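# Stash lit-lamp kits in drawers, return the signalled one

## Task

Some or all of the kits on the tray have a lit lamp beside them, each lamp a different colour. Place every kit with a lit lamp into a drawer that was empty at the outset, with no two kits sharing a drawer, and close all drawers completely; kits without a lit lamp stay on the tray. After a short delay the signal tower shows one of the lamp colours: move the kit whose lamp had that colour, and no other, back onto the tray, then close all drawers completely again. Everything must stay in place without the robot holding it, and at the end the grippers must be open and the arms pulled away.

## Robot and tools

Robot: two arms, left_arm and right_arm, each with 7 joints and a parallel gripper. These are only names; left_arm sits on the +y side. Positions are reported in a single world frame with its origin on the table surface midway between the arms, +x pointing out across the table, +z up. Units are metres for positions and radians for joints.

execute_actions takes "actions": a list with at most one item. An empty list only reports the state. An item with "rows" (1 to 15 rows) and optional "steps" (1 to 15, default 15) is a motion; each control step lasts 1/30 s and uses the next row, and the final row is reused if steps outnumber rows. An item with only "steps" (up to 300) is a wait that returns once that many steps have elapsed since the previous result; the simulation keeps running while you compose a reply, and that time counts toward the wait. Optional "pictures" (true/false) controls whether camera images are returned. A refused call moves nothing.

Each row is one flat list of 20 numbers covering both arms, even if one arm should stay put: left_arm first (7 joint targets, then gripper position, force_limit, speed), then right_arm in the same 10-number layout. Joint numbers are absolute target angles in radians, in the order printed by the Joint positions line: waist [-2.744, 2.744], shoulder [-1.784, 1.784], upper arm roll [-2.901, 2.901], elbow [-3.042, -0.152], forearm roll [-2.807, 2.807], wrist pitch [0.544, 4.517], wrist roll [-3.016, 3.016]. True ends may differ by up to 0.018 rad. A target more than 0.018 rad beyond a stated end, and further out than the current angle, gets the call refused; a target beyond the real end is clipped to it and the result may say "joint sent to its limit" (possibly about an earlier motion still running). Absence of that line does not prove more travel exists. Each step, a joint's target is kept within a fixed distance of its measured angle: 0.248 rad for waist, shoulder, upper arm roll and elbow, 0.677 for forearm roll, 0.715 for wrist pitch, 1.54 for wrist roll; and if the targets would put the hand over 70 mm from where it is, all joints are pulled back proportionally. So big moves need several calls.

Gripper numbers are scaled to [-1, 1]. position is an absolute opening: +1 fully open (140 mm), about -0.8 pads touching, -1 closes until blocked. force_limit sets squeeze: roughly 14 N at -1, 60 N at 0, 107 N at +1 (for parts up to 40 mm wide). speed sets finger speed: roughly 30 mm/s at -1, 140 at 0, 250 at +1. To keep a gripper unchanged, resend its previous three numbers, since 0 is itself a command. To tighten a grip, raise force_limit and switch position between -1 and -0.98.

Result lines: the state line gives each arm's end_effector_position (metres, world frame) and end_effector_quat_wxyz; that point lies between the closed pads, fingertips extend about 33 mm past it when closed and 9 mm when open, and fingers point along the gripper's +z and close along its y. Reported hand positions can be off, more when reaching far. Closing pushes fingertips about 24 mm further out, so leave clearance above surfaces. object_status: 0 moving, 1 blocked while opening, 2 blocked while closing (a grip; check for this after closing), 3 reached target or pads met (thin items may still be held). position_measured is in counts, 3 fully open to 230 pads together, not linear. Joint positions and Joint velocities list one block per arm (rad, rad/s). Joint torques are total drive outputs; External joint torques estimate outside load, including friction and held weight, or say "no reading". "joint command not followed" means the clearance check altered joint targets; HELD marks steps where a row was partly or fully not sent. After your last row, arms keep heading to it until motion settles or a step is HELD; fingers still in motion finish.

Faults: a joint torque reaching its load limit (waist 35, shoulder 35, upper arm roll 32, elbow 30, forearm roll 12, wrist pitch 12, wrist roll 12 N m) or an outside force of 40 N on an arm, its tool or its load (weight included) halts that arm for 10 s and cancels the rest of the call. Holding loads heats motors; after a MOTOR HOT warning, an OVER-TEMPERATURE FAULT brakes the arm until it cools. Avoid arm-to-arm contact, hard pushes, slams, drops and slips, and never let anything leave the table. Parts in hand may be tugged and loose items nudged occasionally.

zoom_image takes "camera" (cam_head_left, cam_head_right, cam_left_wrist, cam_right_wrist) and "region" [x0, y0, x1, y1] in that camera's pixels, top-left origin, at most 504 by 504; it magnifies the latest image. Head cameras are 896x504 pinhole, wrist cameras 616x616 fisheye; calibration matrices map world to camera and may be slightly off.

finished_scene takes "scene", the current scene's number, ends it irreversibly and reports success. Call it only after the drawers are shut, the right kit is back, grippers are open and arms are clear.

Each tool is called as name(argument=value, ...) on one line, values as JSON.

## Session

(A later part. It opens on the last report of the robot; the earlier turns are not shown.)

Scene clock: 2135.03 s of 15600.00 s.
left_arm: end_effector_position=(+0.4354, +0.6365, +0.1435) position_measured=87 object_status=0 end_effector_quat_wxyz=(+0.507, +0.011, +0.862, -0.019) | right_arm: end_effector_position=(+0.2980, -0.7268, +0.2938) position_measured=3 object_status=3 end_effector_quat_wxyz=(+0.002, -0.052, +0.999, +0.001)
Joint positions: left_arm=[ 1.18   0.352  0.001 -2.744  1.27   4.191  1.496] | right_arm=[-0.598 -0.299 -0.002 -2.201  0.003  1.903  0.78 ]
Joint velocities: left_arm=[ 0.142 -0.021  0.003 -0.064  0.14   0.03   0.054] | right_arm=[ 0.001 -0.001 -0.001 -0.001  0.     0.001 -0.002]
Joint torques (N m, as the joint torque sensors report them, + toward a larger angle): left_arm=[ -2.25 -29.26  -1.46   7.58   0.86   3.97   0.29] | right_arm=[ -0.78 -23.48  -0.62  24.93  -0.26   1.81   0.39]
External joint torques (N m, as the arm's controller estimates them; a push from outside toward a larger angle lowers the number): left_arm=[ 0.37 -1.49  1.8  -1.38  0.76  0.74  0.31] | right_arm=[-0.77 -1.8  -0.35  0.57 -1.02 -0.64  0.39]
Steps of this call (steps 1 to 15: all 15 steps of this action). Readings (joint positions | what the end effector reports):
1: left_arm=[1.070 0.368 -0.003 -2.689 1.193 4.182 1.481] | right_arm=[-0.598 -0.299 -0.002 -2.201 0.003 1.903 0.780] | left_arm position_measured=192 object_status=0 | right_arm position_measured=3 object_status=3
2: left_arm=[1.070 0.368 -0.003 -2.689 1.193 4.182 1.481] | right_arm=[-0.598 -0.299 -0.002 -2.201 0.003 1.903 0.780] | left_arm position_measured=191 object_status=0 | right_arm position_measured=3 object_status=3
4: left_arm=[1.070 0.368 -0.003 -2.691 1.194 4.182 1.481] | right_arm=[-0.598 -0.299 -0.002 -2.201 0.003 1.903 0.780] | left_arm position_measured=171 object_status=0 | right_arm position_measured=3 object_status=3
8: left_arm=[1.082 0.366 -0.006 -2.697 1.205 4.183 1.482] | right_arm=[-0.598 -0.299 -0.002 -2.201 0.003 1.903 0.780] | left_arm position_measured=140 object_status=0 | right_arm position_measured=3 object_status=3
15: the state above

execute_actions(actions=[{"rows":[[1.19,-0.1,0,-2.75,0.9,3.6,1.52,0.5,-0.2,0,-0.6,-0.3,0,-2.2,0,1.9,0.785,1,0,0]],"steps":15}], pictures=false)

execute_actions(actions=[{"rows":[[1.0,-0.45,0,-2.5,0,2.1,1.2,0.5,-0.2,0,-0.6,-0.3,0,-2.2,0,1.9,0.785,1,0,0]],"steps":15}], pictures=false)

execute_actions(actions=[{"rows":[[1.0,-0.45,0,-2.5,0,2.1,1.2,0.5,-0.2,0,-0.6,-0.3,0,-2.2,0,1.9,0.785,1,0,0]],"steps":15}], pictures=false)

execute_actions(actions=[{"rows":[[-0.757,-0.4,0,-2.5,0,2.1,0.83,0.5,-0.2,0,-0.6,-0.3,0,-2.2,0,1.9,0.785,1,0,0]],"steps":15}], pictures=false)

execute_actions(actions=[{"steps":25}], pictures=false)

execute_actions(actions=[{"rows":[[-0.757,-0.124,0,-2.589,0,2.465,0.83,0.5,-0.2,0,-0.6,-0.3,0,-2.2,0,1.9,0.785,1,0,0]],"steps":15}], pictures=false)

execute_actions(actions=[{"steps":25}])

Scene clock: 2156.10 s of 15600.00 s.
left_arm: end_effector_position=(+0.3838, +0.8256, +0.2236) position_measured=66 object_status=3 end_effector_quat_wxyz=(+0.379, -0.097, +0.891, +0.230) | right_arm: end_effector_position=(+0.2980, -0.7268, +0.2938) position_measured=3 object_status=3 end_effector_quat_wxyz=(+0.002, -0.052, +0.999, +0.001)
Joint positions: left_arm=[ 1.188 -0.094 -0.    -2.745  0.926  3.686  1.513] | right_arm=[-0.598 -0.299 -0.002 -2.201  0.003  1.903  0.78 ]
Joint velocities: left_arm=[-0.    -0.098 -0.    -0.008 -0.204 -0.486  0.001] | right_arm=[ 0.001 -0.    -0.    -0.001 -0.001 -0.001 -0.001]
Joint torques (N m, as the joint torque sensors report them, + toward a larger angle): left_arm=[  0.99 -20.62   0.23  14.82  -1.23   2.18   0.41] | right_arm=[ -0.92 -23.49  -0.7   25.65  -0.25   1.82   0.33]
External joint torques (N m, as the arm's controller estimates them; a push from outside toward a larger angle lowers the number): left_arm=[ 1.45 -1.08  0.52 -1.35 -0.5  -0.83  0.41] | right_arm=[-0.94 -1.87 -0.46  1.34 -1.   -0.62  0.33]
Steps of this call (steps 1 to 30: the robot went on to your last target; steps 31 to 90: nothing new was sent; then 17.57 s passed at rest; steps 91 to 105: all 15 steps of this action). Readings (joint positions | what the end effector reports):
91: left_arm=[1.186 0.334 0.000 -2.753 1.259 4.161 1.513] | right_arm=[-0.598 -0.299 -0.002 -2.201 0.003 1.903 0.780] | left_arm position_measured=66 object_status=3 | right_arm position_measured=3 object_status=3
92: left_arm=[1.186 0.307 0.000 -2.755 1.228 4.123 1.513] | right_arm=[-0.598 -0.299 -0.002 -2.201 0.003 1.903 0.780] | left_arm position_measured=66 object_status=3 | right_arm position_measured=3 object_status=3
94: left_arm=[1.186 0.243 -0.000 -2.755 1.166 4.047 1.513] | right_arm=[-0.598 -0.299 -0.002 -2.201 0.003 1.903 0.780] | left_arm position_measured=66 object_status=3 | right_arm position_measured=3 object_status=3
98: left_arm=[1.187 0.081 -0.000 -2.753 1.054 3.897 1.513] | right_arm=[-0.598 -0.299 -0.002 -2.201 0.003 1.903 0.780] | left_arm position_measured=66 object_status=3 | right_arm position_measured=3 object_status=3
105: the state above

Scene clock: 2156.60 s of 15600.00 s.
left_arm: end_effector_position=(+0.3141, +0.9096, +0.3675) position_measured=66 object_status=3 end_effector_quat_wxyz=(+0.313, -0.485, +0.792, +0.199) | right_arm: end_effector_position=(+0.2980, -0.7268, +0.2938) position_measured=3 object_status=3 end_effector_quat_wxyz=(+0.002, -0.052, +0.999, +0.001)
Joint positions: left_arm=[ 1.022 -0.428  0.    -2.508  0.179  2.833  1.359] | right_arm=[-0.598 -0.299 -0.002 -2.201  0.003  1.903  0.78 ]
Joint velocities: left_arm=[-0.041 -0.067 -0.001  0.015 -0.404 -1.173 -0.144] | right_arm=[ 0.001 -0.    -0.001 -0.     0.001  0.001 -0.   ]
Joint torques (N m, as the joint torque sensors report them, + toward a larger angle): left_arm=[ -2.11 -18.06   0.32  24.43  -0.11   2.66  -0.18] | right_arm=[ -0.58 -23.7   -0.42  25.28  -0.23   1.87   0.38]
External joint torques (N m, as the arm's controller estimates them; a push from outside toward a larger angle lowers the number): left_arm=[-1.9  -1.58  0.79  0.   -0.7  -0.92 -0.17] | right_arm=[-0.54 -2.02 -0.12  0.91 -0.99 -0.58  0.38]
Steps of this call (steps 1 to 15: all 15 steps of this action). Readings (joint positions | what the end effector reports):
1: left_arm=[1.175 -0.104 0.001 -2.736 0.885 3.648 1.505] | right_arm=[-0.598 -0.299 -0.002 -2.201 0.003 1.903 0.780] | left_arm position_measured=66 object_status=3 | right_arm position_measured=3 object_status=3
2: left_arm=[1.159 -0.123 0.001 -2.717 0.837 3.608 1.496] | right_arm=[-0.598 -0.299 -0.002 -2.201 0.003 1.903 0.780] | left_arm position_measured=66 object_status=3 | right_arm position_measured=3 object_status=3
4: left_arm=[1.126 -0.173 0.001 -2.673 0.727 3.520 1.477] | right_arm=[-0.598 -0.299 -0.002 -2.201 0.003 1.903 0.780] | left_arm position_measured=66 object_status=3 | right_arm position_measured=3 object_status=3
8: left_arm=[1.046 -0.343 0.000 -2.562 0.358 3.171 1.408] | right_arm=[-0.598 -0.299 -0.002 -2.201 0.003 1.903 0.780] | left_arm position_measured=66 object_status=3 | right_arm position_measured=3 object_status=3
15: the state above

Scene clock: 2157.10 s of 15600.00 s.
left_arm: end_effector_position=(+0.2482, +0.7855, +0.2506) position_measured=66 object_status=3 end_effector_quat_wxyz=(+0.083, -0.606, +0.790, +0.041) | right_arm: end_effector_position=(+0.2980, -0.7268, +0.2938) position_measured=3 object_status=3 end_effector_quat_wxyz=(+0.002, -0.052, +0.999, +0.001)
Joint positions: left_arm=[ 1.004 -0.446  0.    -2.503  0.021  2.241  1.268] | right_arm=[-0.598 -0.299 -0.002 -2.201  0.003  1.903  0.78 ]
Joint velocities: left_arm=[-0.02  -0.012 -0.     0.    -0.157 -0.84  -0.205] | right_arm=[ 0.001  0.001 -0.002  0.     0.003  0.    -0.001]
Joint torques (N m, as the joint torque sensors report them, + toward a larger angle): left_arm=[ -2.43 -18.45   0.93  26.01   0.21   2.47  -0.23] | right_arm=[ -0.54 -23.34  -0.38  25.13  -0.21   1.82   0.38]
External joint torques (N m, as the arm's controller estimates them; a push from outside toward a larger angle lowers the number): left_arm=[-2.63 -1.63  1.16  0.75 -0.57 -0.74 -0.23] | right_arm=[-0.49 -1.78 -0.07  0.8  -0.97 -0.63  0.38]
Steps of this call (steps 1 to 15: all 15 steps of this action). Readings (joint positions | what the end effector reports):
1: left_arm=[1.021 -0.430 0.000 -2.507 0.166 2.792 1.355] | right_arm=[-0.598 -0.299 -0.002 -2.201 0.003 1.903 0.780] | left_arm position_measured=66 object_status=3 | right_arm position_measured=3 object_status=3
2: left_arm=[1.020 -0.432 0.000 -2.507 0.153 2.751 1.350] | right_arm=[-0.598 -0.299 -0.002 -2.201 0.003 1.903 0.780] | left_arm position_measured=66 object_status=3 | right_arm position_measured=3 object_status=3
4: left_arm=[1.017 -0.435 0.000 -2.506 0.129 2.669 1.340] | right_arm=[-0.598 -0.299 -0.002 -2.201 0.003 1.903 0.780] | left_arm position_measured=66 object_status=3 | right_arm position_measured=3 object_status=3
8: left_arm=[1.012 -0.440 0.000 -2.505 0.083 2.508 1.318] | right_arm=[-0.598 -0.299 -0.002 -2.201 0.003 1.903 0.780] | left_arm position_measured=66 object_status=3 | right_arm position_measured=3 object_status=3
15: the state above

Scene clock: 2157.60 s of 15600.00 s.
left_arm: end_effector_position=(+0.4104, +0.5295, +0.2185) position_measured=66 object_status=3 end_effector_quat_wxyz=(+0.017, -0.433, +0.901, +0.000) | right_arm: end_effector_position=(+0.2980, -0.7268, +0.2938) position_measured=3 object_status=3 end_effector_quat_wxyz=(+0.002, -0.052, +0.999, +0.001)
Joint positions: left_arm=[ 0.315 -0.403  0.002 -2.501  0.006  2.132  1.003] | right_arm=[-0.598 -0.299 -0.002 -2.201  0.003  1.903  0.78 ]
Joint velocities: left_arm=[-1.438  0.01  -0.081  0.005 -0.015 -0.085 -0.338] | right_arm=[-0.001  0.001 -0.001 -0.    -0.002 -0.     0.001]
Joint torques (N m, as the joint torque sensors report them, + toward a larger angle): left_arm=[  4.61 -17.33   2.41  23.05   0.4    1.67  -0.36] | right_arm=[ -0.66 -23.46  -0.1   25.22  -0.25   1.78   0.38]
External joint torques (N m, as the arm's controller estimates them; a push from outside toward a larger angle lowers the number): left_arm=[-1.06  0.97 -0.91 -0.03 -0.45 -0.65 -0.36] | right_arm=[-0.56 -1.94  0.27  0.95 -1.   -0.66  0.38]
Steps of this call (steps 1 to 15: all 15 steps of this action). Readings (joint positions | what the end effector reports):
1: left_arm=[0.976 -0.443 0.011 -2.502 0.019 2.227 1.246] | right_arm=[-0.598 -0.299 -0.002 -2.201 0.003 1.903 0.780] | left_arm position_measured=66 object_status=3 | right_arm position_measured=3 object_status=3
2: left_arm=[0.938 -0.436 0.013 -2.502 0.017 2.215 1.223] | right_arm=[-0.598 -0.299 -0.002 -2.201 0.003 1.903 0.780] | left_arm position_measured=66 object_status=3 | right_arm position_measured=3 object_status=3
4: left_arm=[0.852 -0.424 0.011 -2.502 0.014 2.195 1.180] | right_arm=[-0.598 -0.299 -0.002 -2.201 0.003 1.903 0.780] | left_arm position_measured=66 object_status=3 | right_arm position_measured=3 object_status=3
8: left_arm=[0.665 -0.410 0.007 -2.502 0.010 2.163 1.103] | right_arm=[-0.598 -0.299 -0.002 -2.201 0.003 1.903 0.780] | left_arm position_measured=66 object_status=3 | right_arm position_measured=3 object_status=3
15: the state above

Scene clock: 2158.43 s of 15600.00 s.
left_arm: end_effector_position=(+0.3166, +0.1095, +0.2160) position_measured=66 object_status=3 end_effector_quat_wxyz=(+0.004, +0.017, +1.000, -0.001) | right_arm: end_effector_position=(+0.2980, -0.7268, +0.2938) position_measured=3 object_status=3 end_effector_quat_wxyz=(+0.002, -0.052, +0.999, +0.001)
Joint positions: left_arm=[-0.752 -0.401 -0.007 -2.5    0.002  2.106  0.859] | right_arm=[-0.598 -0.299 -0.002 -2.201  0.003  1.903  0.78 ]
Joint velocities: left_arm=[-0.041  0.001  0.033 -0.001  0.001 -0.012 -0.071] | right_arm=[ 0.001  0.     0.     0.001 -0.     0.001  0.001]
Joint torques (N m, as the joint torque sensors report them, + toward a larger angle): left_arm=[ -0.41 -16.2    2.    22.63   0.24   2.    -0.31] | right_arm=[ -1.08 -23.67  -0.47  25.08  -0.25   1.79   0.36]
External joint torques (N m, as the arm's controller estimates them; a push from outside toward a larger angle lowers the number): left_arm=[-1.3   1.24  1.39 -1.07 -0.48 -0.47 -0.31] | right_arm=[-1.06 -2.   -0.2   0.7  -1.   -0.67  0.36]
Steps of this call (steps 1 to 25: the robot went on to your last target). Readings (joint positions | what the end effector reports):
1: left_arm=[0.263 -0.402 0.002 -2.501 0.006 2.129 0.992] | right_arm=[-0.598 -0.299 -0.002 -2.201 0.003 1.903 0.780] | left_arm position_measured=66 object_status=3 | right_arm position_measured=3 object_status=3
2: left_arm=[0.212 -0.402 0.002 -2.501 0.005 2.127 0.982] | right_arm=[-0.598 -0.299 -0.002 -2.201 0.003 1.903 0.780] | left_arm position_measured=66 object_status=3 | right_arm position_measured=3 object_status=3
4: left_arm=[0.108 -0.402 0.001 -2.501 0.005 2.123 0.963] | right_arm=[-0.598 -0.299 -0.002 -2.201 0.003 1.903 0.780] | left_arm position_measured=66 object_status=3 | right_arm position_measured=3 object_status=3
8: left_arm=[-0.101 -0.402 0.001 -2.501 0.004 2.117 0.933] | right_arm=[-0.598 -0.299 -0.002 -2.201 0.003 1.903 0.780] | left_arm position_measured=66 object_status=3 | right_arm position_measured=3 object_status=3
25: the state above

Scene clock: 2158.93 s of 15600.00 s.
left_arm: end_effector_position=(+0.3235, +0.1034, +0.0871) position_measured=66 object_status=3 end_effector_quat_wxyz=(-0.011, +0.008, +1.000, +0.011) | right_arm: end_effector_position=(+0.2980, -0.7268, +0.2938) position_measured=3 object_status=3 end_effector_quat_wxyz=(+0.002, -0.052, +0.999, +0.001)
Joint positions: left_arm=[-0.754 -0.123 -0.003 -2.59   0.002  2.436  0.842] | right_arm=[-0.598 -0.299 -0.002 -2.201  0.003  1.903  0.78 ]
Joint velocities: left_arm=[-0.     0.001  0.001  0.007 -0.001  0.154 -0.016] | right_arm=[ 0.001 -0.001  0.001 -0.001 -0.001 -0.     0.001]
Joint torques (N m, as the joint torque sensors report them, + toward a larger angle): left_arm=[ -2.44 -24.5    1.65  20.8    0.09   3.04  -0.3 ] | right_arm=[ -0.89 -23.41  -0.77  25.39  -0.24   1.79   0.38]
External joint torques (N m, as the arm's controller estimates them; a push from outside toward a larger angle lowers the number): left_arm=[-2.55 -1.18  1.65  1.07 -0.39  0.79 -0.3 ] | right_arm=[-0.93 -1.73 -0.57  1.05 -0.99 -0.66  0.38]
Steps of this call (steps 1 to 15: all 15 steps of this action). Readings (joint positions | what the end effector reports):
1: left_arm=[-0.752 -0.381 -0.006 -2.503 0.002 2.143 0.857] | right_arm=[-0.598 -0.299 -0.002 -2.201 0.003 1.903 0.780] | left_arm position_measured=66 object_status=3 | right_arm position_measured=3 object_status=3
2: left_arm=[-0.752 -0.341 -0.006 -2.511 0.002 2.180 0.856] | right_arm=[-0.598 -0.299 -0.002 -2.201 0.003 1.903 0.780] | left_arm position_measured=66 object_status=3 | right_arm position_measured=3 object_status=3
4: left_arm=[-0.753 -0.249 -0.005 -2.540 0.002 2.253 0.854] | right_arm=[-0.598 -0.299 -0.002 -2.201 0.003 1.903 0.780] | left_arm position_measured=66 object_status=3 | right_arm position_measured=3 object_status=3
8: left_arm=[-0.754 -0.133 -0.003 -2.590 0.002 2.362 0.848] | right_arm=[-0.598 -0.299 -0.002 -2.201 0.003 1.903 0.780] | left_arm position_measured=66 object_status=3 | right_arm position_measured=3 object_status=3
15: the state above

Scene clock: 2159.77 s of 15600.00 s.
left_arm: end_effector_position=(+0.3294, +0.0980, +0.0892) position_measured=66 object_status=3 end_effector_quat_wxyz=(-0.002, +0.005, +1.000, +0.003) | right_arm: end_effector_position=(+0.2980, -0.7268, +0.2938) position_measured=3 object_status=3 end_effector_quat_wxyz=(+0.002, -0.052, +0.999, +0.001)
Joint positions: left_arm=[-0.754 -0.123 -0.003 -2.59   0.002  2.461  0.837] | right_arm=[-0.598 -0.299 -0.002 -2.201  0.003  1.903  0.78 ]
Joint velocities: left_arm=[ 0.    -0.001  0.001  0.     0.     0.    -0.001] | right_arm=[ 0.001 -0.001 -0.001  0.     0.001  0.001 -0.   ]
Joint torques (N m, as the joint torque sensors report them, + toward a larger angle): left_arm=[ -2.9  -24.41   1.52  20.61   0.19   3.15  -0.14] | right_arm=[ -0.51 -23.29  -0.99  25.57  -0.22   1.76   0.35]
External joint torques (N m, as the arm's controller estimates them; a push from outside toward a larger angle lowers the number): left_arm=[-2.85 -0.66  1.67  0.36 -0.31  0.71 -0.14] | right_arm=[-0.53 -1.61 -0.75  1.19 -0.98 -0.7   0.35]
Steps of this call (steps 1 to 25: the robot went on to your last target). Readings (joint positions | what the end effector reports):
1: left_arm=[-0.754 -0.123 -0.003 -2.590 0.002 2.440 0.841] | right_arm=[-0.598 -0.299 -0.002 -2.201 0.003 1.903 0.780] | left_arm position_measured=66 object_status=3 | right_arm position_measured=3 object_status=3
2: left_arm=[-0.754 -0.123 -0.003 -2.590 0.002 2.444 0.841] | right_arm=[-0.598 -0.299 -0.002 -2.201 0.003 1.903 0.780] | left_arm position_measured=66 object_status=3 | right_arm position_measured=3 object_status=3
4: left_arm=[-0.754 -0.123 -0.003 -2.590 0.002 2.450 0.840] | right_arm=[-0.598 -0.299 -0.002 -2.201 0.003 1.903 0.780] | left_arm position_measured=66 object_status=3 | right_arm position_measured=3 object_status=3
8: left_arm=[-0.754 -0.123 -0.003 -2.590 0.002 2.456 0.839] | right_arm=[-0.598 -0.299 -0.002 -2.201 0.003 1.903 0.780] | left_arm position_measured=66 object_status=3 | right_arm position_measured=3 object_status=3
25: the state above
camera_calibration (this result's frames):
cam_left_wrist: T_world_to_cam=[[0.169254, 0.984264, -0.0507675, -0.139478], [0.899879, -0.133324, 0.415263, -0.307255], [0.40196, -0.115969, -0.908284, 0.150589], [0, 0, 0, 1]] pos_world=[0.239568, 0.113783, 0.257288]
cam_right_wrist: T_world_to_cam=[[-0.103113, 0.994503, 0.0182267, 0.745311], [0.915793, 0.0877689, 0.391943, -0.33293], [0.388188, 0.0571063, -0.919809, 0.372351], [0, 0, 0, 1]] pos_world=[0.237204, -0.733257, 0.459397]

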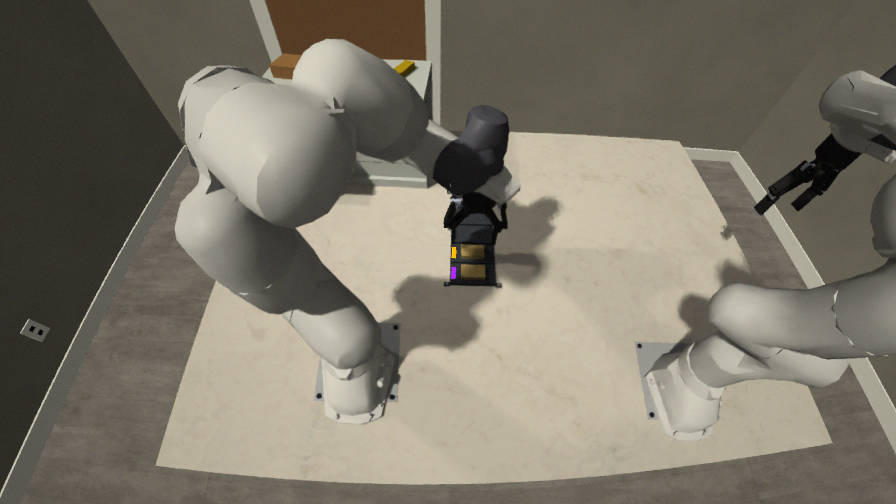

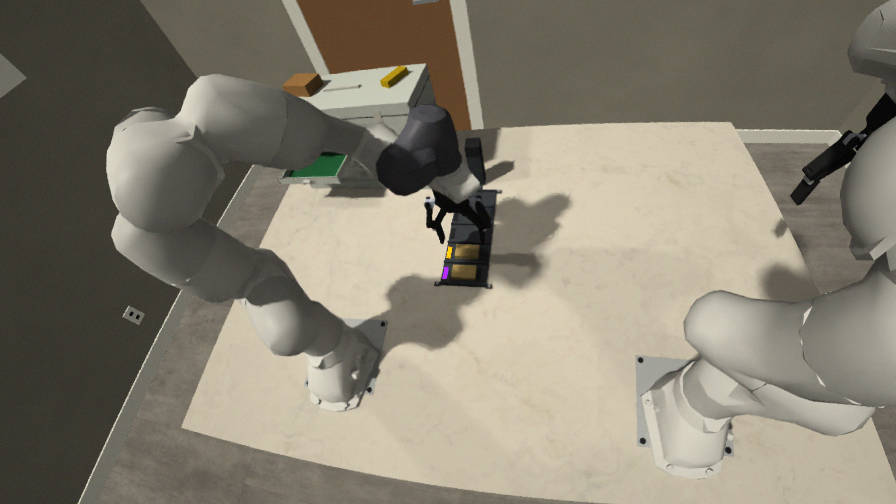

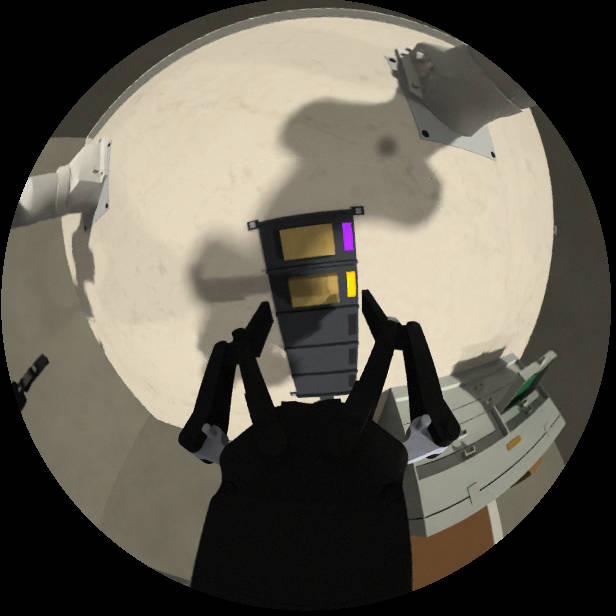

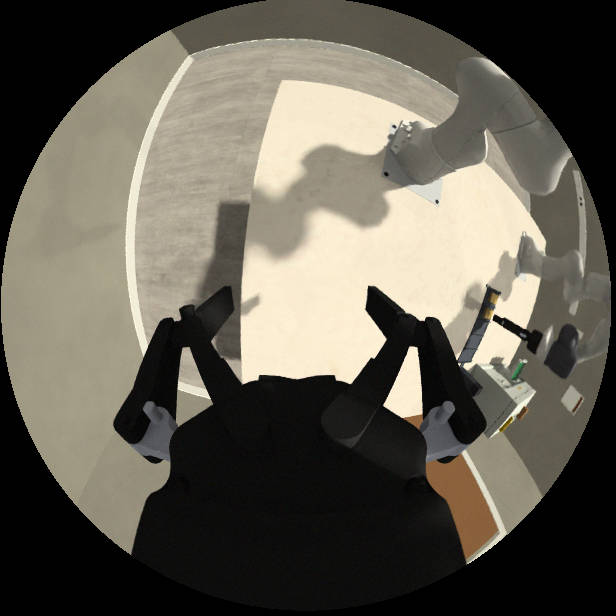

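execute_actions(actions=[{"rows":[[-0.764,-0.124,0,-2.6,0,2.56,0.825,0.5,-0.2,0,-0.6,-0.3,0,-2.2,0,1.9,0.785,1,0,0],[-0.764,-0.11,0,-2.6,0,2.634,0.825,0.5,-0.2,0,-0.6,-0.3,0,-2.2,0,1.9,0.785,1,0,0],[-0.764,-0.09,0,-2.61,0,2.634,0.825,0.5,-0.2,0,-0.6,-0.3,0,-2.2,0,1.9,0.785,1,0,0],[-0.764,-0.07,0,-2.615,0,2.634,0.825,0.5,-0.2,0,-0.6,-0.3,0,-2.2,0,1.9,0.785,1,0,0],[-0.764,-0.05,0,-2.62,0,2.634,0.825,0.5,-0.2,0,-0.6,-0.3,0,-2.2,0,1.9,0.785,1,0,0],[-0.764,-0.03,0,-2.624,0,2.634,0.825,0.5,-0.2,0,-0.6,-0.3,0,-2.2,0,1.9,0.785,1,0,0],[-0.764,-0.01,0,-2.627,0,2.634,0.825,0.5,-0.2,0,-0.6,-0.3,0,-2.2,0,1.9,0.785,1,0,0],[-0.764,0.0055,0,-2.6285,0,2.634,0.825,0.5,-0.2,0,-0.6,-0.3,0,-2.2,0,1.9,0.785,1,0,0]],"steps":15}], pictures=false)

execute_actions(actions=[{"steps":15}], pictures=false)

execute_actions(actions=[{"rows":[[-0.764,0.0055,0,-2.6285,0,2.634,0.825,-1,-0.2,-0.5,-0.6,-0.3,0,-2.2,0,1.9,0.785,1,0,0]],"steps":15}], pictures=false)

execute_actions(actions=[{"steps":12}], pictures=false)

Scene clock: 2179.93 s of 15600.00 s.
left_arm: end_effector_position=(+0.3218, +0.1010, +0.0332) position_measured=66 object_status=3 end_effector_quat_wxyz=(-0.005, +0.006, +1.000, +0.006) | right_arm: end_effector_position=(+0.2980, -0.7268, +0.2938) position_measured=3 object_status=3 end_effector_quat_wxyz=(+0.002, -0.052, +0.999, +0.001)
Joint positions: left_arm=[-0.761  0.004 -0.002 -2.63   0.002  2.619  0.833] | right_arm=[-0.598 -0.299 -0.002 -2.201  0.003  1.903  0.78 ]
Joint velocities: left_arm=[-0.    -0.     0.    -0.    -0.     0.066 -0.002] | right_arm=[ 0.    -0.001 -0.001 -0.    -0.    -0.    -0.001]
Joint torques (N m, as the joint torque sensors report them, + toward a larger angle): left_arm=[ -2.04 -24.9    1.97  18.42  -0.02   3.16  -0.29] | right_arm=[ -0.98 -23.24  -0.61  25.37  -0.2    1.78   0.37]
External joint torques (N m, as the arm's controller estimates them; a push from outside toward a larger angle lowers the number): left_arm=[-2.03  0.81  1.98  0.69 -0.41  0.78 -0.29] | right_arm=[-0.95 -1.62 -0.32  1.06 -0.95 -0.66  0.37]
Steps of this call (steps 1 to 15: the robot went on to your last target; steps 16 to 90: nothing new was sent; then 16.67 s passed at rest; steps 91 to 105: all 15 steps of this action). Readings (joint positions | what the end effector reports):
91: left_arm=[-0.756 -0.123 -0.002 -2.593 0.002 2.476 0.836] | right_arm=[-0.598 -0.299 -0.002 -2.201 0.003 1.903 0.780] | left_arm position_measured=66 object_status=3 | right_arm position_measured=3 object_status=3
92: left_arm=[-0.757 -0.121 -0.002 -2.595 0.002 2.502 0.836] | right_arm=[-0.598 -0.299 -0.002 -2.201 0.003 1.903 0.780] | left_arm position_measured=66 object_status=3 | right_arm position_measured=3 object_status=3
94: left_arm=[-0.760 -0.105 -0.002 -2.599 0.002 2.546 0.835] | right_arm=[-0.598 -0.299 -0.002 -2.201 0.003 1.903 0.780] | left_arm position_measured=66 object_status=3 | right_arm position_measured=3 object_status=3
98: left_arm=[-0.761 -0.036 -0.002 -2.617 0.002 2.594 0.834] | right_arm=[-0.598 -0.299 -0.002 -2.201 0.003 1.903 0.780] | left_arm position_measured=66 object_status=3 | right_arm position_measured=3 object_status=3
105: the state above

Scene clock: 2180.43 s of 15600.00 s.
left_arm: end_effector_position=(+0.3242, +0.0987, +0.0341) position_measured=66 object_status=3 end_effector_quat_wxyz=(-0.001, +0.006, +1.000, +0.002) | right_arm: end_effector_position=(+0.2980, -0.7268, +0.2938) position_measured=3 object_status=3 end_effector_quat_wxyz=(+0.002, -0.052, +0.999, +0.001)
Joint positions: left_arm=[-0.761  0.004 -0.002 -2.63   0.002  2.629  0.832] | right_arm=[-0.598 -0.299 -0.002 -2.201  0.003  1.903  0.78 ]
Joint velocities: left_arm=[ 0.     0.001 -0.001  0.001  0.     0.003 -0.002] | right_arm=[-0.     0.001  0.    -0.    -0.    -0.     0.002]
Joint torques (N m, as the joint torque sensors report them, + toward a larger angle): left_arm=[ -2.35 -25.21   1.38  18.29  -0.02   3.22  -0.34] | right_arm=[ -0.34 -23.3   -0.26  25.16  -0.27   1.85   0.37]
External joint torques (N m, as the arm's controller estimates them; a push from outside toward a larger angle lowers the number): left_arm=[-2.35  0.54  1.37  0.4  -0.41  0.78 -0.34] | right_arm=[-0.27 -1.69  0.08  0.82 -1.02 -0.6   0.37]
Steps of this call (steps 1 to 15: the robot went on to your last target). Readings (joint positions | what the end effector reports):
1: left_arm=[-0.761 0.004 -0.002 -2.630 0.002 2.621 0.833] | right_arm=[-0.598 -0.299 -0.002 -2.201 0.003 1.903 0.780] | left_arm position_measured=66 object_status=3 | right_arm position_measured=3 object_status=3
2: left_arm=[-0.761 0.004 -0.002 -2.630 0.002 2.623 0.833] | right_arm=[-0.598 -0.299 -0.002 -2.201 0.003 1.903 0.780] | left_arm position_measured=66 object_status=3 | right_arm position_measured=3 object_status=3
4: left_arm=[-0.761 0.004 -0.002 -2.630 0.002 2.625 0.832] | right_arm=[-0.598 -0.299 -0.002 -2.201 0.003 1.903 0.780] | left_arm position_measured=66 object_status=3 | right_arm position_measured=3 object_status=3
8: left_arm=[-0.761 0.004 -0.002 -2.630 0.002 2.628 0.832] | right_arm=[-0.598 -0.299 -0.002 -2.201 0.003 1.903 0.780] | left_arm position_measured=66 object_status=3 | right_arm position_measured=3 object_status=3
15: the state above

Scene clock: 2180.93 s of 15600.00 s.
left_arm: end_effector_position=(+0.3249, +0.0980, +0.0348) position_measured=130 object_status=0 end_effector_quat_wxyz=(-0.001, +0.006, +1.000, +0.001) | right_arm: end_effector_position=(+0.2980, -0.7268, +0.2938) position_measured=3 object_status=3 end_effector_quat_wxyz=(+0.002, -0.052, +0.999, +0.001)
Joint positions: left_arm=[-0.761  0.004 -0.002 -2.629  0.002  2.63   0.832] | right_arm=[-0.598 -0.299 -0.002 -2.201  0.003  1.903  0.78 ]
Joint velocities: left_arm=[-0.     0.002  0.001  0.002  0.     0.002  0.001] | right_arm=[-0.001 -0.    -0.    -0.     0.    -0.001  0.001]
Joint torques (N m, as the joint torque sensors report them, + toward a larger angle): left_arm=[ -2.31 -24.6    1.96  18.25   0.09   3.03  -0.27] | right_arm=[ -0.82 -23.74  -0.49  25.21  -0.19   1.81   0.38]
External joint torques (N m, as the arm's controller estimates them; a push from outside toward a larger angle lowers the number): left_arm=[-2.3   0.64  1.96  0.85 -0.3   0.76 -0.25] | right_arm=[-0.75 -2.08 -0.16  0.86 -0.94 -0.64  0.38]
Steps of this call (steps 1 to 15: all 15 steps of this action). Readings (joint positions | what the end effector reports):
1: left_arm=[-0.761 0.004 -0.002 -2.630 0.002 2.629 0.832] | right_arm=[-0.598 -0.299 -0.002 -2.201 0.003 1.903 0.780] | left_arm position_measured=66 object_status=0 | right_arm position_measured=3 object_status=3
2: left_arm=[-0.761 0.004 -0.002 -2.630 0.002 2.629 0.832] | right_arm=[-0.598 -0.299 -0.002 -2.201 0.003 1.903 0.780] | left_arm position_measured=70 object_status=0 | right_arm position_measured=3 object_status=3
4: left_arm=[-0.761 0.004 -0.002 -2.630 0.002 2.630 0.832] | right_arm=[-0.598 -0.299 -0.002 -2.201 0.003 1.903 0.780] | left_arm position_measured=79 object_status=0 | right_arm position_measured=3 object_status=3
8: left_arm=[-0.761 0.004 -0.002 -2.630 0.002 2.630 0.832] | right_arm=[-0.598 -0.299 -0.002 -2.201 0.003 1.903 0.780] | left_arm position_measured=98 object_status=0 | right_arm position_measured=3 object_status=3
15: the state above

Scene clock: 2181.33 s of 15600.00 s.
left_arm: end_effector_position=(+0.3248, +0.0980, +0.0347) position_measured=132 object_status=2 end_effector_quat_wxyz=(-0.001, +0.006, +1.000, +0.001) | right_arm: end_effector_position=(+0.2980, -0.7268, +0.2938) position_measured=3 object_status=3 end_effector_quat_wxyz=(+0.002, -0.052, +0.999, +0.001)
Joint positions: left_arm=[-0.761  0.004 -0.002 -2.629  0.002  2.63   0.832] | right_arm=[-0.598 -0.299 -0.002 -2.201  0.003  1.903  0.78 ]
Joint velocities: left_arm=[-0.001  0.001 -0.001  0.001 -0.     0.001 -0.   ] | right_arm=[-0.001  0.    -0.     0.     0.002  0.     0.   ]
Joint torques (N m, as the joint torque sensors report them, + toward a larger angle): left_arm=[ -2.31 -25.25   1.24  17.59  -0.05   3.08  -0.29] | right_arm=[ -1.27 -23.76  -0.6   25.12  -0.23   1.77   0.34]
External joint torques (N m, as the arm's controller estimates them; a push from outside toward a larger angle lowers the number): left_arm=[-2.31  0.54  1.24 -0.3  -0.44  0.64 -0.29] | right_arm=[-1.22 -2.17 -0.3   0.75 -0.99 -0.69  0.34]
Steps of this call (steps 1 to 12: the robot went on to your last target). Readings (joint positions | what the end effector reports):
1: left_arm=[-0.761 0.004 -0.002 -2.629 0.002 2.630 0.832] | right_arm=[-0.598 -0.299 -0.002 -2.201 0.003 1.903 0.780] | left_arm position_measured=132 object_status=0 | right_arm position_measured=3 object_status=3
2: left_arm=[-0.761 0.004 -0.002 -2.629 0.002 2.630 0.832] | right_arm=[-0.598 -0.299 -0.002 -2.201 0.003 1.903 0.780] | left_arm position_measured=132 object_status=0 | right_arm position_measured=3 object_status=3
4: left_arm=[-0.761 0.004 -0.002 -2.629 0.002 2.630 0.832] | right_arm=[-0.598 -0.299 -0.002 -2.201 0.003 1.903 0.780] | left_arm position_measured=132 object_status=0 | right_arm position_measured=3 object_status=3
8: left_arm=[-0.761 0.004 -0.002 -2.629 0.002 2.630 0.832] | right_arm=[-0.598 -0.299 -0.002 -2.201 0.003 1.903 0.780] | left_arm position_measured=132 object_status=2 | right_arm position_measured=3 object_status=3
12: the state above

execute_actions(actions=[{"rows":[[-0.764,-0.03,0,-2.624,0,2.55,0.825,-1,-0.2,-0.5,-0.6,-0.3,0,-2.2,0,1.9,0.785,1,0,0],[-0.764,-0.07,0,-2.615,0,2.465,0.825,-1,-0.2,-0.5,-0.6,-0.3,0,-2.2,0,1.9,0.785,1,0,0],[-0.764,-0.10,0,-2.6,0,2.465,0.825,-1,-0.2,-0.5,-0.6,-0.3,0,-2.2,0,1.9,0.785,1,0,0],[-0.764,-0.124,0,-2.59,0,2.465,0.825,-1,-0.2,-0.5,-0.6,-0.3,0,-2.2,0,1.9,0.785,1,0,0],[-0.764,-0.124,0,-2.59,0,2.4,0.825,-1,-0.2,-0.5,-0.6,-0.3,0,-2.2,0,1.9,0.785,1,0,0],[-0.764,-0.124,0,-2.59,0,2.3,0.825,-1,-0.2,-0.5,-0.6,-0.3,0,-2.2,0,1.9,0.785,1,0,0],[-0.764,-0.2,0,-2.55,0,2.2,0.825,-1,-0.2,-0.5,-0.6,-0.3,0,-2.2,0,1.9,0.785,1,0,0],[-0.764,-0.28,0,-2.45,0,2.0,0.825,-1,-0.2,-0.5,-0.6,-0.3,0,-2.2,0,1.9,0.785,1,0,0],[-0.764,-0.32,0,-2.35,0,1.883,0.825,-1,-0.2,-0.5,-0.6,-0.3,0,-2.2,0,1.9,0.785,1,0,0],[-0.764,-0.344,0,-2.2266,0,1.883,0.825,-1,-0.2,-0.5,-0.6,-0.3,0,-2.2,0,1.9,0.785,1,0,0]],"steps":15}], pictures=false)

execute_actions(actions=[{"rows":[[0.35,-0.344,0,-2.2266,0,1.883,2.0,-1,-0.2,-0.5,-0.6,-0.3,0,-2.2,0,1.9,0.785,1,0,0]],"steps":15}], pictures=false)

execute_actions(actions=[{"steps":20}], pictures=false)

execute_actions(actions=[{"rows":[[0.35,-0.0182,0,-2.017,0,2.12,2.0,-1,-0.2,-0.5,-0.6,-0.3,0,-2.2,0,1.9,0.785,1,0,0]],"steps":15}], pictures=false)

execute_actions(actions=[{"steps":20}])

Scene clock: 2212.30 s of 15600.00 s.
left_arm: end_effector_position=(+0.3671, +0.0593, +0.2686) position_measured=132 object_status=2 end_effector_quat_wxyz=(+0.037, +0.005, +0.999, -0.033) | right_arm: end_effector_position=(+0.2980, -0.7268, +0.2938) position_measured=3 object_status=3 end_effector_quat_wxyz=(+0.002, -0.052, +0.999, +0.001)
Joint positions: left_arm=[-0.761 -0.304 -0.002 -2.298  0.002  2.093  0.832] | right_arm=[-0.598 -0.299 -0.002 -2.201  0.003  1.903  0.78 ]
Joint velocities: left_arm=[ 0.001 -0.593  0.001  1.045 -0.001 -1.191 -0.001] | right_arm=[ 0.001  0.     0.     0.001  0.002 -0.001 -0.001]
Joint torques (N m, as the joint torque sensors report them, + toward a larger angle): left_arm=[ -2.19 -15.43   1.82  15.64   0.31   0.48  -0.25] | right_arm=[ -0.8  -23.72  -0.37  25.38  -0.22   1.84   0.38]
External joint torques (N m, as the arm's controller estimates them; a push from outside toward a larger angle lowers the number): left_arm=[-2.29 -1.42  1.94  0.61 -0.33 -0.95 -0.24] | right_arm=[-0.89 -2.05 -0.21  1.03 -0.98 -0.61  0.38]
Steps of this call (steps 1 to 15: the robot went on to your last target; steps 16 to 90: nothing new was sent; then 27.47 s passed at rest; steps 91 to 105: all 15 steps of this action). Readings (joint positions | what the end effector reports):
91: left_arm=[-0.761 -0.001 -0.002 -2.629 0.002 2.617 0.832] | right_arm=[-0.598 -0.299 -0.002 -2.201 0.003 1.903 0.780] | left_arm position_measured=132 object_status=2 | right_arm position_measured=3 object_status=3
92: left_arm=[-0.761 -0.016 -0.002 -2.629 0.002 2.591 0.832] | right_arm=[-0.598 -0.299 -0.002 -2.201 0.003 1.903 0.780] | left_arm position_measured=132 object_status=2 | right_arm position_measured=3 object_status=3
94: left_arm=[-0.761 -0.061 -0.002 -2.618 0.002 2.547 0.832] | right_arm=[-0.598 -0.299 -0.002 -2.201 0.003 1.903 0.780] | left_arm position_measured=132 object_status=2 | right_arm position_measured=3 object_status=3
98: left_arm=[-0.761 -0.151 -0.002 -2.567 0.002 2.377 0.832] | right_arm=[-0.598 -0.299 -0.002 -2.201 0.003 1.903 0.780] | left_arm position_measured=132 object_status=2 | right_arm position_measured=3 object_status=3
105: the state above

Scene clock: 2212.80 s of 15600.00 s.
left_arm: end_effector_position=(+0.4710, +0.3355, +0.3019) position_measured=132 object_status=2 end_effector_quat_wxyz=(+0.022, +0.031, +0.999, -0.001) | right_arm: end_effector_position=(+0.2980, -0.7268, +0.2938) position_measured=3 object_status=3 end_effector_quat_wxyz=(+0.002, -0.052, +0.999, +0.001)
Joint positions: left_arm=[-0.131 -0.342 -0.003 -2.232  0.001  1.934  1.513] | right_arm=[-0.598 -0.299 -0.002 -2.201  0.003  1.903  0.78 ]
Joint velocities: left_arm=[ 1.315  0.001  0.083  0.007 -0.001 -0.145  0.902] | right_arm=[ 0.002  0.001  0.001  0.    -0.    -0.001  0.001]
Joint torques (N m, as the joint torque sensors report them, + toward a larger angle): left_arm=[ -3.63 -21.1   -3.56  25.58   0.89   1.96   0.66] | right_arm=[ -0.9  -23.63  -0.5   25.06  -0.26   1.81   0.39]
External joint torques (N m, as the arm's controller estimates them; a push from outside toward a larger angle lowers the number): left_arm=[ 1.35  0.16  0.26  1.42  0.17 -0.4   0.67] | right_arm=[-0.98 -2.11 -0.34  0.74 -1.02 -0.64  0.39]
Steps of this call (steps 1 to 15: all 15 steps of this action). Readings (joint positions | what the end effector reports):
1: left_arm=[-0.735 -0.322 -0.014 -2.274 0.002 2.075 0.892] | right_arm=[-0.598 -0.299 -0.002 -2.201 0.003 1.903 0.780] | left_arm position_measured=132 object_status=2 | right_arm position_measured=3 object_status=3
2: left_arm=[-0.699 -0.332 -0.017 -2.260 0.001 2.060 0.952] | right_arm=[-0.598 -0.299 -0.002 -2.201 0.003 1.903 0.780] | left_arm position_measured=132 object_status=2 | right_arm position_measured=3 object_status=3
4: left_arm=[-0.620 -0.341 -0.015 -2.245 0.001 2.032 1.062] | right_arm=[-0.598 -0.299 -0.002 -2.201 0.003 1.903 0.780] | left_arm position_measured=132 object_status=2 | right_arm position_measured=3 object_status=3
8: left_arm=[-0.450 -0.342 -0.009 -2.235 0.001 1.985 1.253] | right_arm=[-0.598 -0.299 -0.002 -2.201 0.003 1.903 0.780] | left_arm position_measured=132 object_status=2 | right_arm position_measured=3 object_status=3
15: the state above

Scene clock: 2213.47 s of 15600.00 s.
left_arm: end_effector_position=(+0.4308, +0.5512, +0.2985) position_measured=132 object_status=2 end_effector_quat_wxyz=(+0.000, -0.007, +1.000, -0.000) | right_arm: end_effector_position=(+0.2980, -0.7268, +0.2938) position_measured=3 object_status=3 end_effector_quat_wxyz=(+0.002, -0.052, +0.999, +0.001)
Joint positions: left_arm=[ 0.347 -0.342  0.003 -2.229  0.001  1.888  1.921] | right_arm=[-0.598 -0.299 -0.002 -2.201  0.003  1.903  0.78 ]
Joint velocities: left_arm=[-0.001  0.001 -0.007 -0.    -0.001 -0.011  0.239] | right_arm=[ 0.     0.002  0.002  0.     0.001 -0.     0.   ]
Joint torques (N m, as the joint torque sensors report them, + toward a larger angle): left_arm=[  1.07 -21.49  -1.76  24.68   0.9    1.98   0.61] | right_arm=[ -1.13 -23.88  -0.5   25.17  -0.26   1.85   0.4 ]
External joint torques (N m, as the arm's controller estimates them; a push from outside toward a larger angle lowers the number): left_arm=[ 0.93 -1.47 -1.54  0.44  0.1  -0.42  0.62] | right_arm=[-1.22 -2.41 -0.36  0.91 -1.02 -0.59  0.4 ]
Steps of this call (steps 1 to 20: the robot went on to your last target). Readings (joint positions | what the end effector reports):
1: left_arm=[-0.084 -0.342 -0.003 -2.231 0.001 1.930 1.542] | right_arm=[-0.598 -0.299 -0.002 -2.201 0.003 1.903 0.780] | left_arm position_measured=132 object_status=2 | right_arm position_measured=3 object_status=3
2: left_arm=[-0.036 -0.342 -0.002 -2.231 0.001 1.925 1.570] | right_arm=[-0.598 -0.299 -0.002 -2.201 0.003 1.903 0.780] | left_arm position_measured=132 object_status=2 | right_arm position_measured=3 object_status=3
4: left_arm=[0.059 -0.342 -0.002 -2.231 0.001 1.918 1.621] | right_arm=[-0.598 -0.299 -0.002 -2.201 0.003 1.903 0.780] | left_arm position_measured=132 object_status=2 | right_arm position_measured=3 object_status=3
8: left_arm=[0.251 -0.342 -0.000 -2.230 0.001 1.906 1.724] | right_arm=[-0.598 -0.299 -0.002 -2.201 0.003 1.903 0.780] | left_arm position_measured=132 object_status=2 | right_arm position_measured=3 object_status=3
20: the state above

Scene clock: 2213.97 s of 15600.00 s.
left_arm: end_effector_position=(+0.5491, +0.5962, +0.2536) position_measured=132 object_status=2 end_effector_quat_wxyz=(+0.042, +0.021, +0.999, +0.017) | right_arm: end_effector_position=(+0.2980, -0.7268, +0.2938) position_measured=3 object_status=3 end_effector_quat_wxyz=(+0.002, -0.052, +0.999, +0.001)
Joint positions: left_arm=[ 0.347 -0.015  0.002 -2.022  0.001  2.097  1.976] | right_arm=[-0.598 -0.299 -0.002 -2.201  0.003  1.903  0.78 ]
Joint velocities: left_arm=[-0.    -0.011  0.     0.042 -0.     0.111  0.059] | right_arm=[-0.002  0.001 -0.001 -0.    -0.001 -0.    -0.001]
Joint torques (N m, as the joint torque sensors report them, + toward a larger angle): left_arm=[  1.23 -32.39  -0.74  24.52   0.84   3.42   0.5 ] | right_arm=[ -0.86 -23.65  -0.38  25.42  -0.23   1.83   0.37]
External joint torques (N m, as the arm's controller estimates them; a push from outside toward a larger angle lowers the number): left_arm=[ 1.24 -1.7  -0.72  1.03  0.09  0.96  0.5 ] | right_arm=[-0.75 -2.04  0.    1.06 -0.98 -0.63  0.37]
Steps of this call (steps 1 to 15: all 15 steps of this action). Readings (joint positions | what the end effector reports):
1: left_arm=[0.347 -0.318 0.003 -2.203 0.001 1.897 1.925] | right_arm=[-0.598 -0.299 -0.002 -2.201 0.003 1.903 0.780] | left_arm position_measured=132 object_status=2 | right_arm position_measured=3 object_status=3
2: left_arm=[0.347 -0.279 0.003 -2.166 0.001 1.919 1.928] | right_arm=[-0.598 -0.299 -0.002 -2.201 0.003 1.903 0.780] | left_arm position_measured=132 object_status=2 | right_arm position_measured=3 object_status=3
4: left_arm=[0.347 -0.189 0.003 -2.101 0.001 1.966 1.936] | right_arm=[-0.598 -0.299 -0.002 -2.201 0.003 1.903 0.780] | left_arm position_measured=132 object_status=2 | right_arm position_measured=3 object_status=3
8: left_arm=[0.347 -0.043 0.002 -2.039 0.001 2.047 1.956] | right_arm=[-0.598 -0.299 -0.002 -2.201 0.003 1.903 0.780] | left_arm position_measured=132 object_status=2 | right_arm position_measured=3 object_status=3
15: the state above

Scene clock: 2214.63 s of 15600.00 s.
left_arm: end_effector_position=(+0.5549, +0.5984, +0.2571) position_measured=132 object_status=2 end_effector_quat_wxyz=(+0.051, +0.028, +0.998, +0.021) | right_arm: end_effector_position=(+0.2980, -0.7268, +0.2938) position_measured=3 object_status=3 end_effector_quat_wxyz=(+0.002, -0.052, +0.999, +0.001)
Joint positions: left_arm=[ 0.347 -0.016  0.002 -2.02   0.001  2.114  1.991] | right_arm=[-0.598 -0.299 -0.002 -2.201  0.003  1.903  0.78 ]
Joint velocities: left_arm=[ 0.    -0.001 -0.     0.001  0.     0.001  0.009] | right_arm=[-0.     0.     0.    -0.     0.002 -0.    -0.002]
Joint torques (N m, as the joint torque sensors report them, + toward a larger angle): left_arm=[  0.38 -33.24  -1.44  25.19   0.86   3.61   0.41] | right_arm=[ -0.43 -23.98  -0.94  25.27  -0.26   1.83   0.43]
External joint torques (N m, as the arm's controller estimates them; a push from outside toward a larger angle lowers the number): left_arm=[ 0.4  -1.6  -1.4   0.81  0.09  0.93  0.41] | right_arm=[-0.43 -2.4  -0.68  0.97 -1.01 -0.61  0.43]
Steps of this call (steps 1 to 20: the robot went on to your last target). Readings (joint positions | what the end effector reports):
1: left_arm=[0.347 -0.015 0.002 -2.021 0.001 2.101 1.978] | right_arm=[-0.598 -0.299 -0.002 -2.201 0.003 1.903 0.780] | left_arm position_measured=132 object_status=2 | right_arm position_measured=3 object_status=3
2: left_arm=[0.347 -0.016 0.002 -2.020 0.001 2.103 1.979] | right_arm=[-0.598 -0.299 -0.002 -2.201 0.003 1.903 0.780] | left_arm position_measured=132 object_status=2 | right_arm position_measured=3 object_status=3
4: left_arm=[0.347 -0.016 0.002 -2.020 0.001 2.107 1.982] | right_arm=[-0.598 -0.299 -0.002 -2.201 0.003 1.903 0.780] | left_arm position_measured=132 object_status=2 | right_arm position_measured=3 object_status=3
8: left_arm=[0.347 -0.016 0.002 -2.020 0.001 2.111 1.986] | right_arm=[-0.598 -0.299 -0.002 -2.201 0.003 1.903 0.780] | left_arm position_measured=132 object_status=2 | right_arm position_measured=3 object_status=3
20: the state above
camera_calibration (this result's frames):
cam_left_wrist: T_world_to_cam=[[0.21723, 0.976107, 0.00506095, -0.697683], [0.843978, -0.190425, 0.501437, -0.470154], [0.49042, -0.104656, -0.865179, 0.203504], [0, 0, 0, 1]] pos_world=[0.448555, 0.612782, 0.415351]
cam_right_wrist: T_world_to_cam=[[-0.103113, 0.994503, 0.0182264, 0.745311], [0.915793, 0.0877687, 0.391943, -0.33293], [0.388188, 0.0571059, -0.919809, 0.372351], [0, 0, 0, 1]] pos_world=[0.237204, -0.733257, 0.459397]

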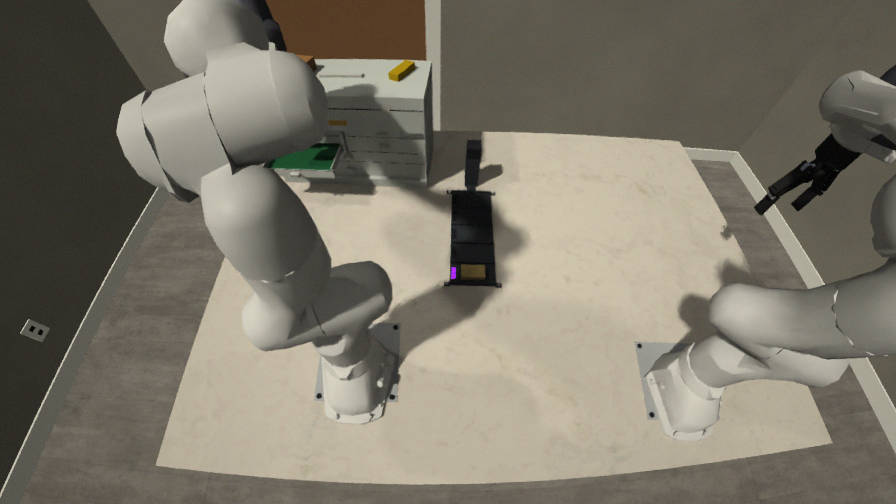

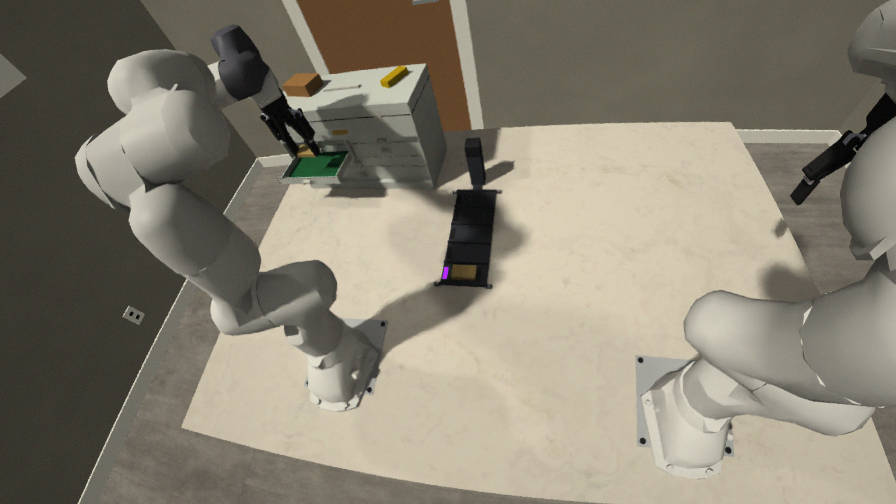

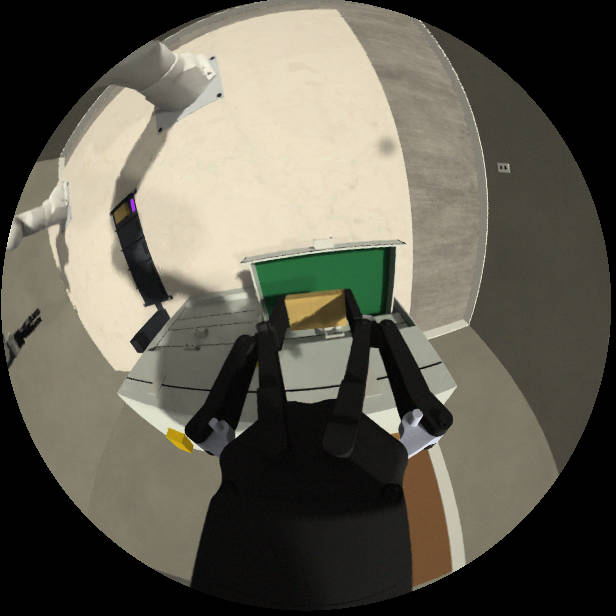

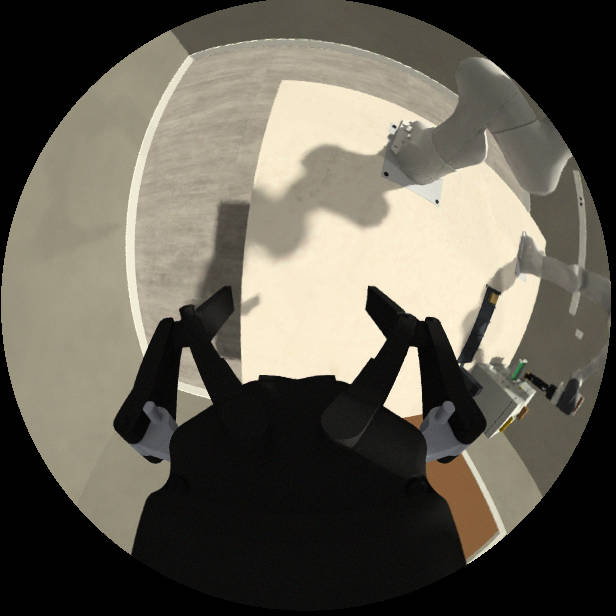

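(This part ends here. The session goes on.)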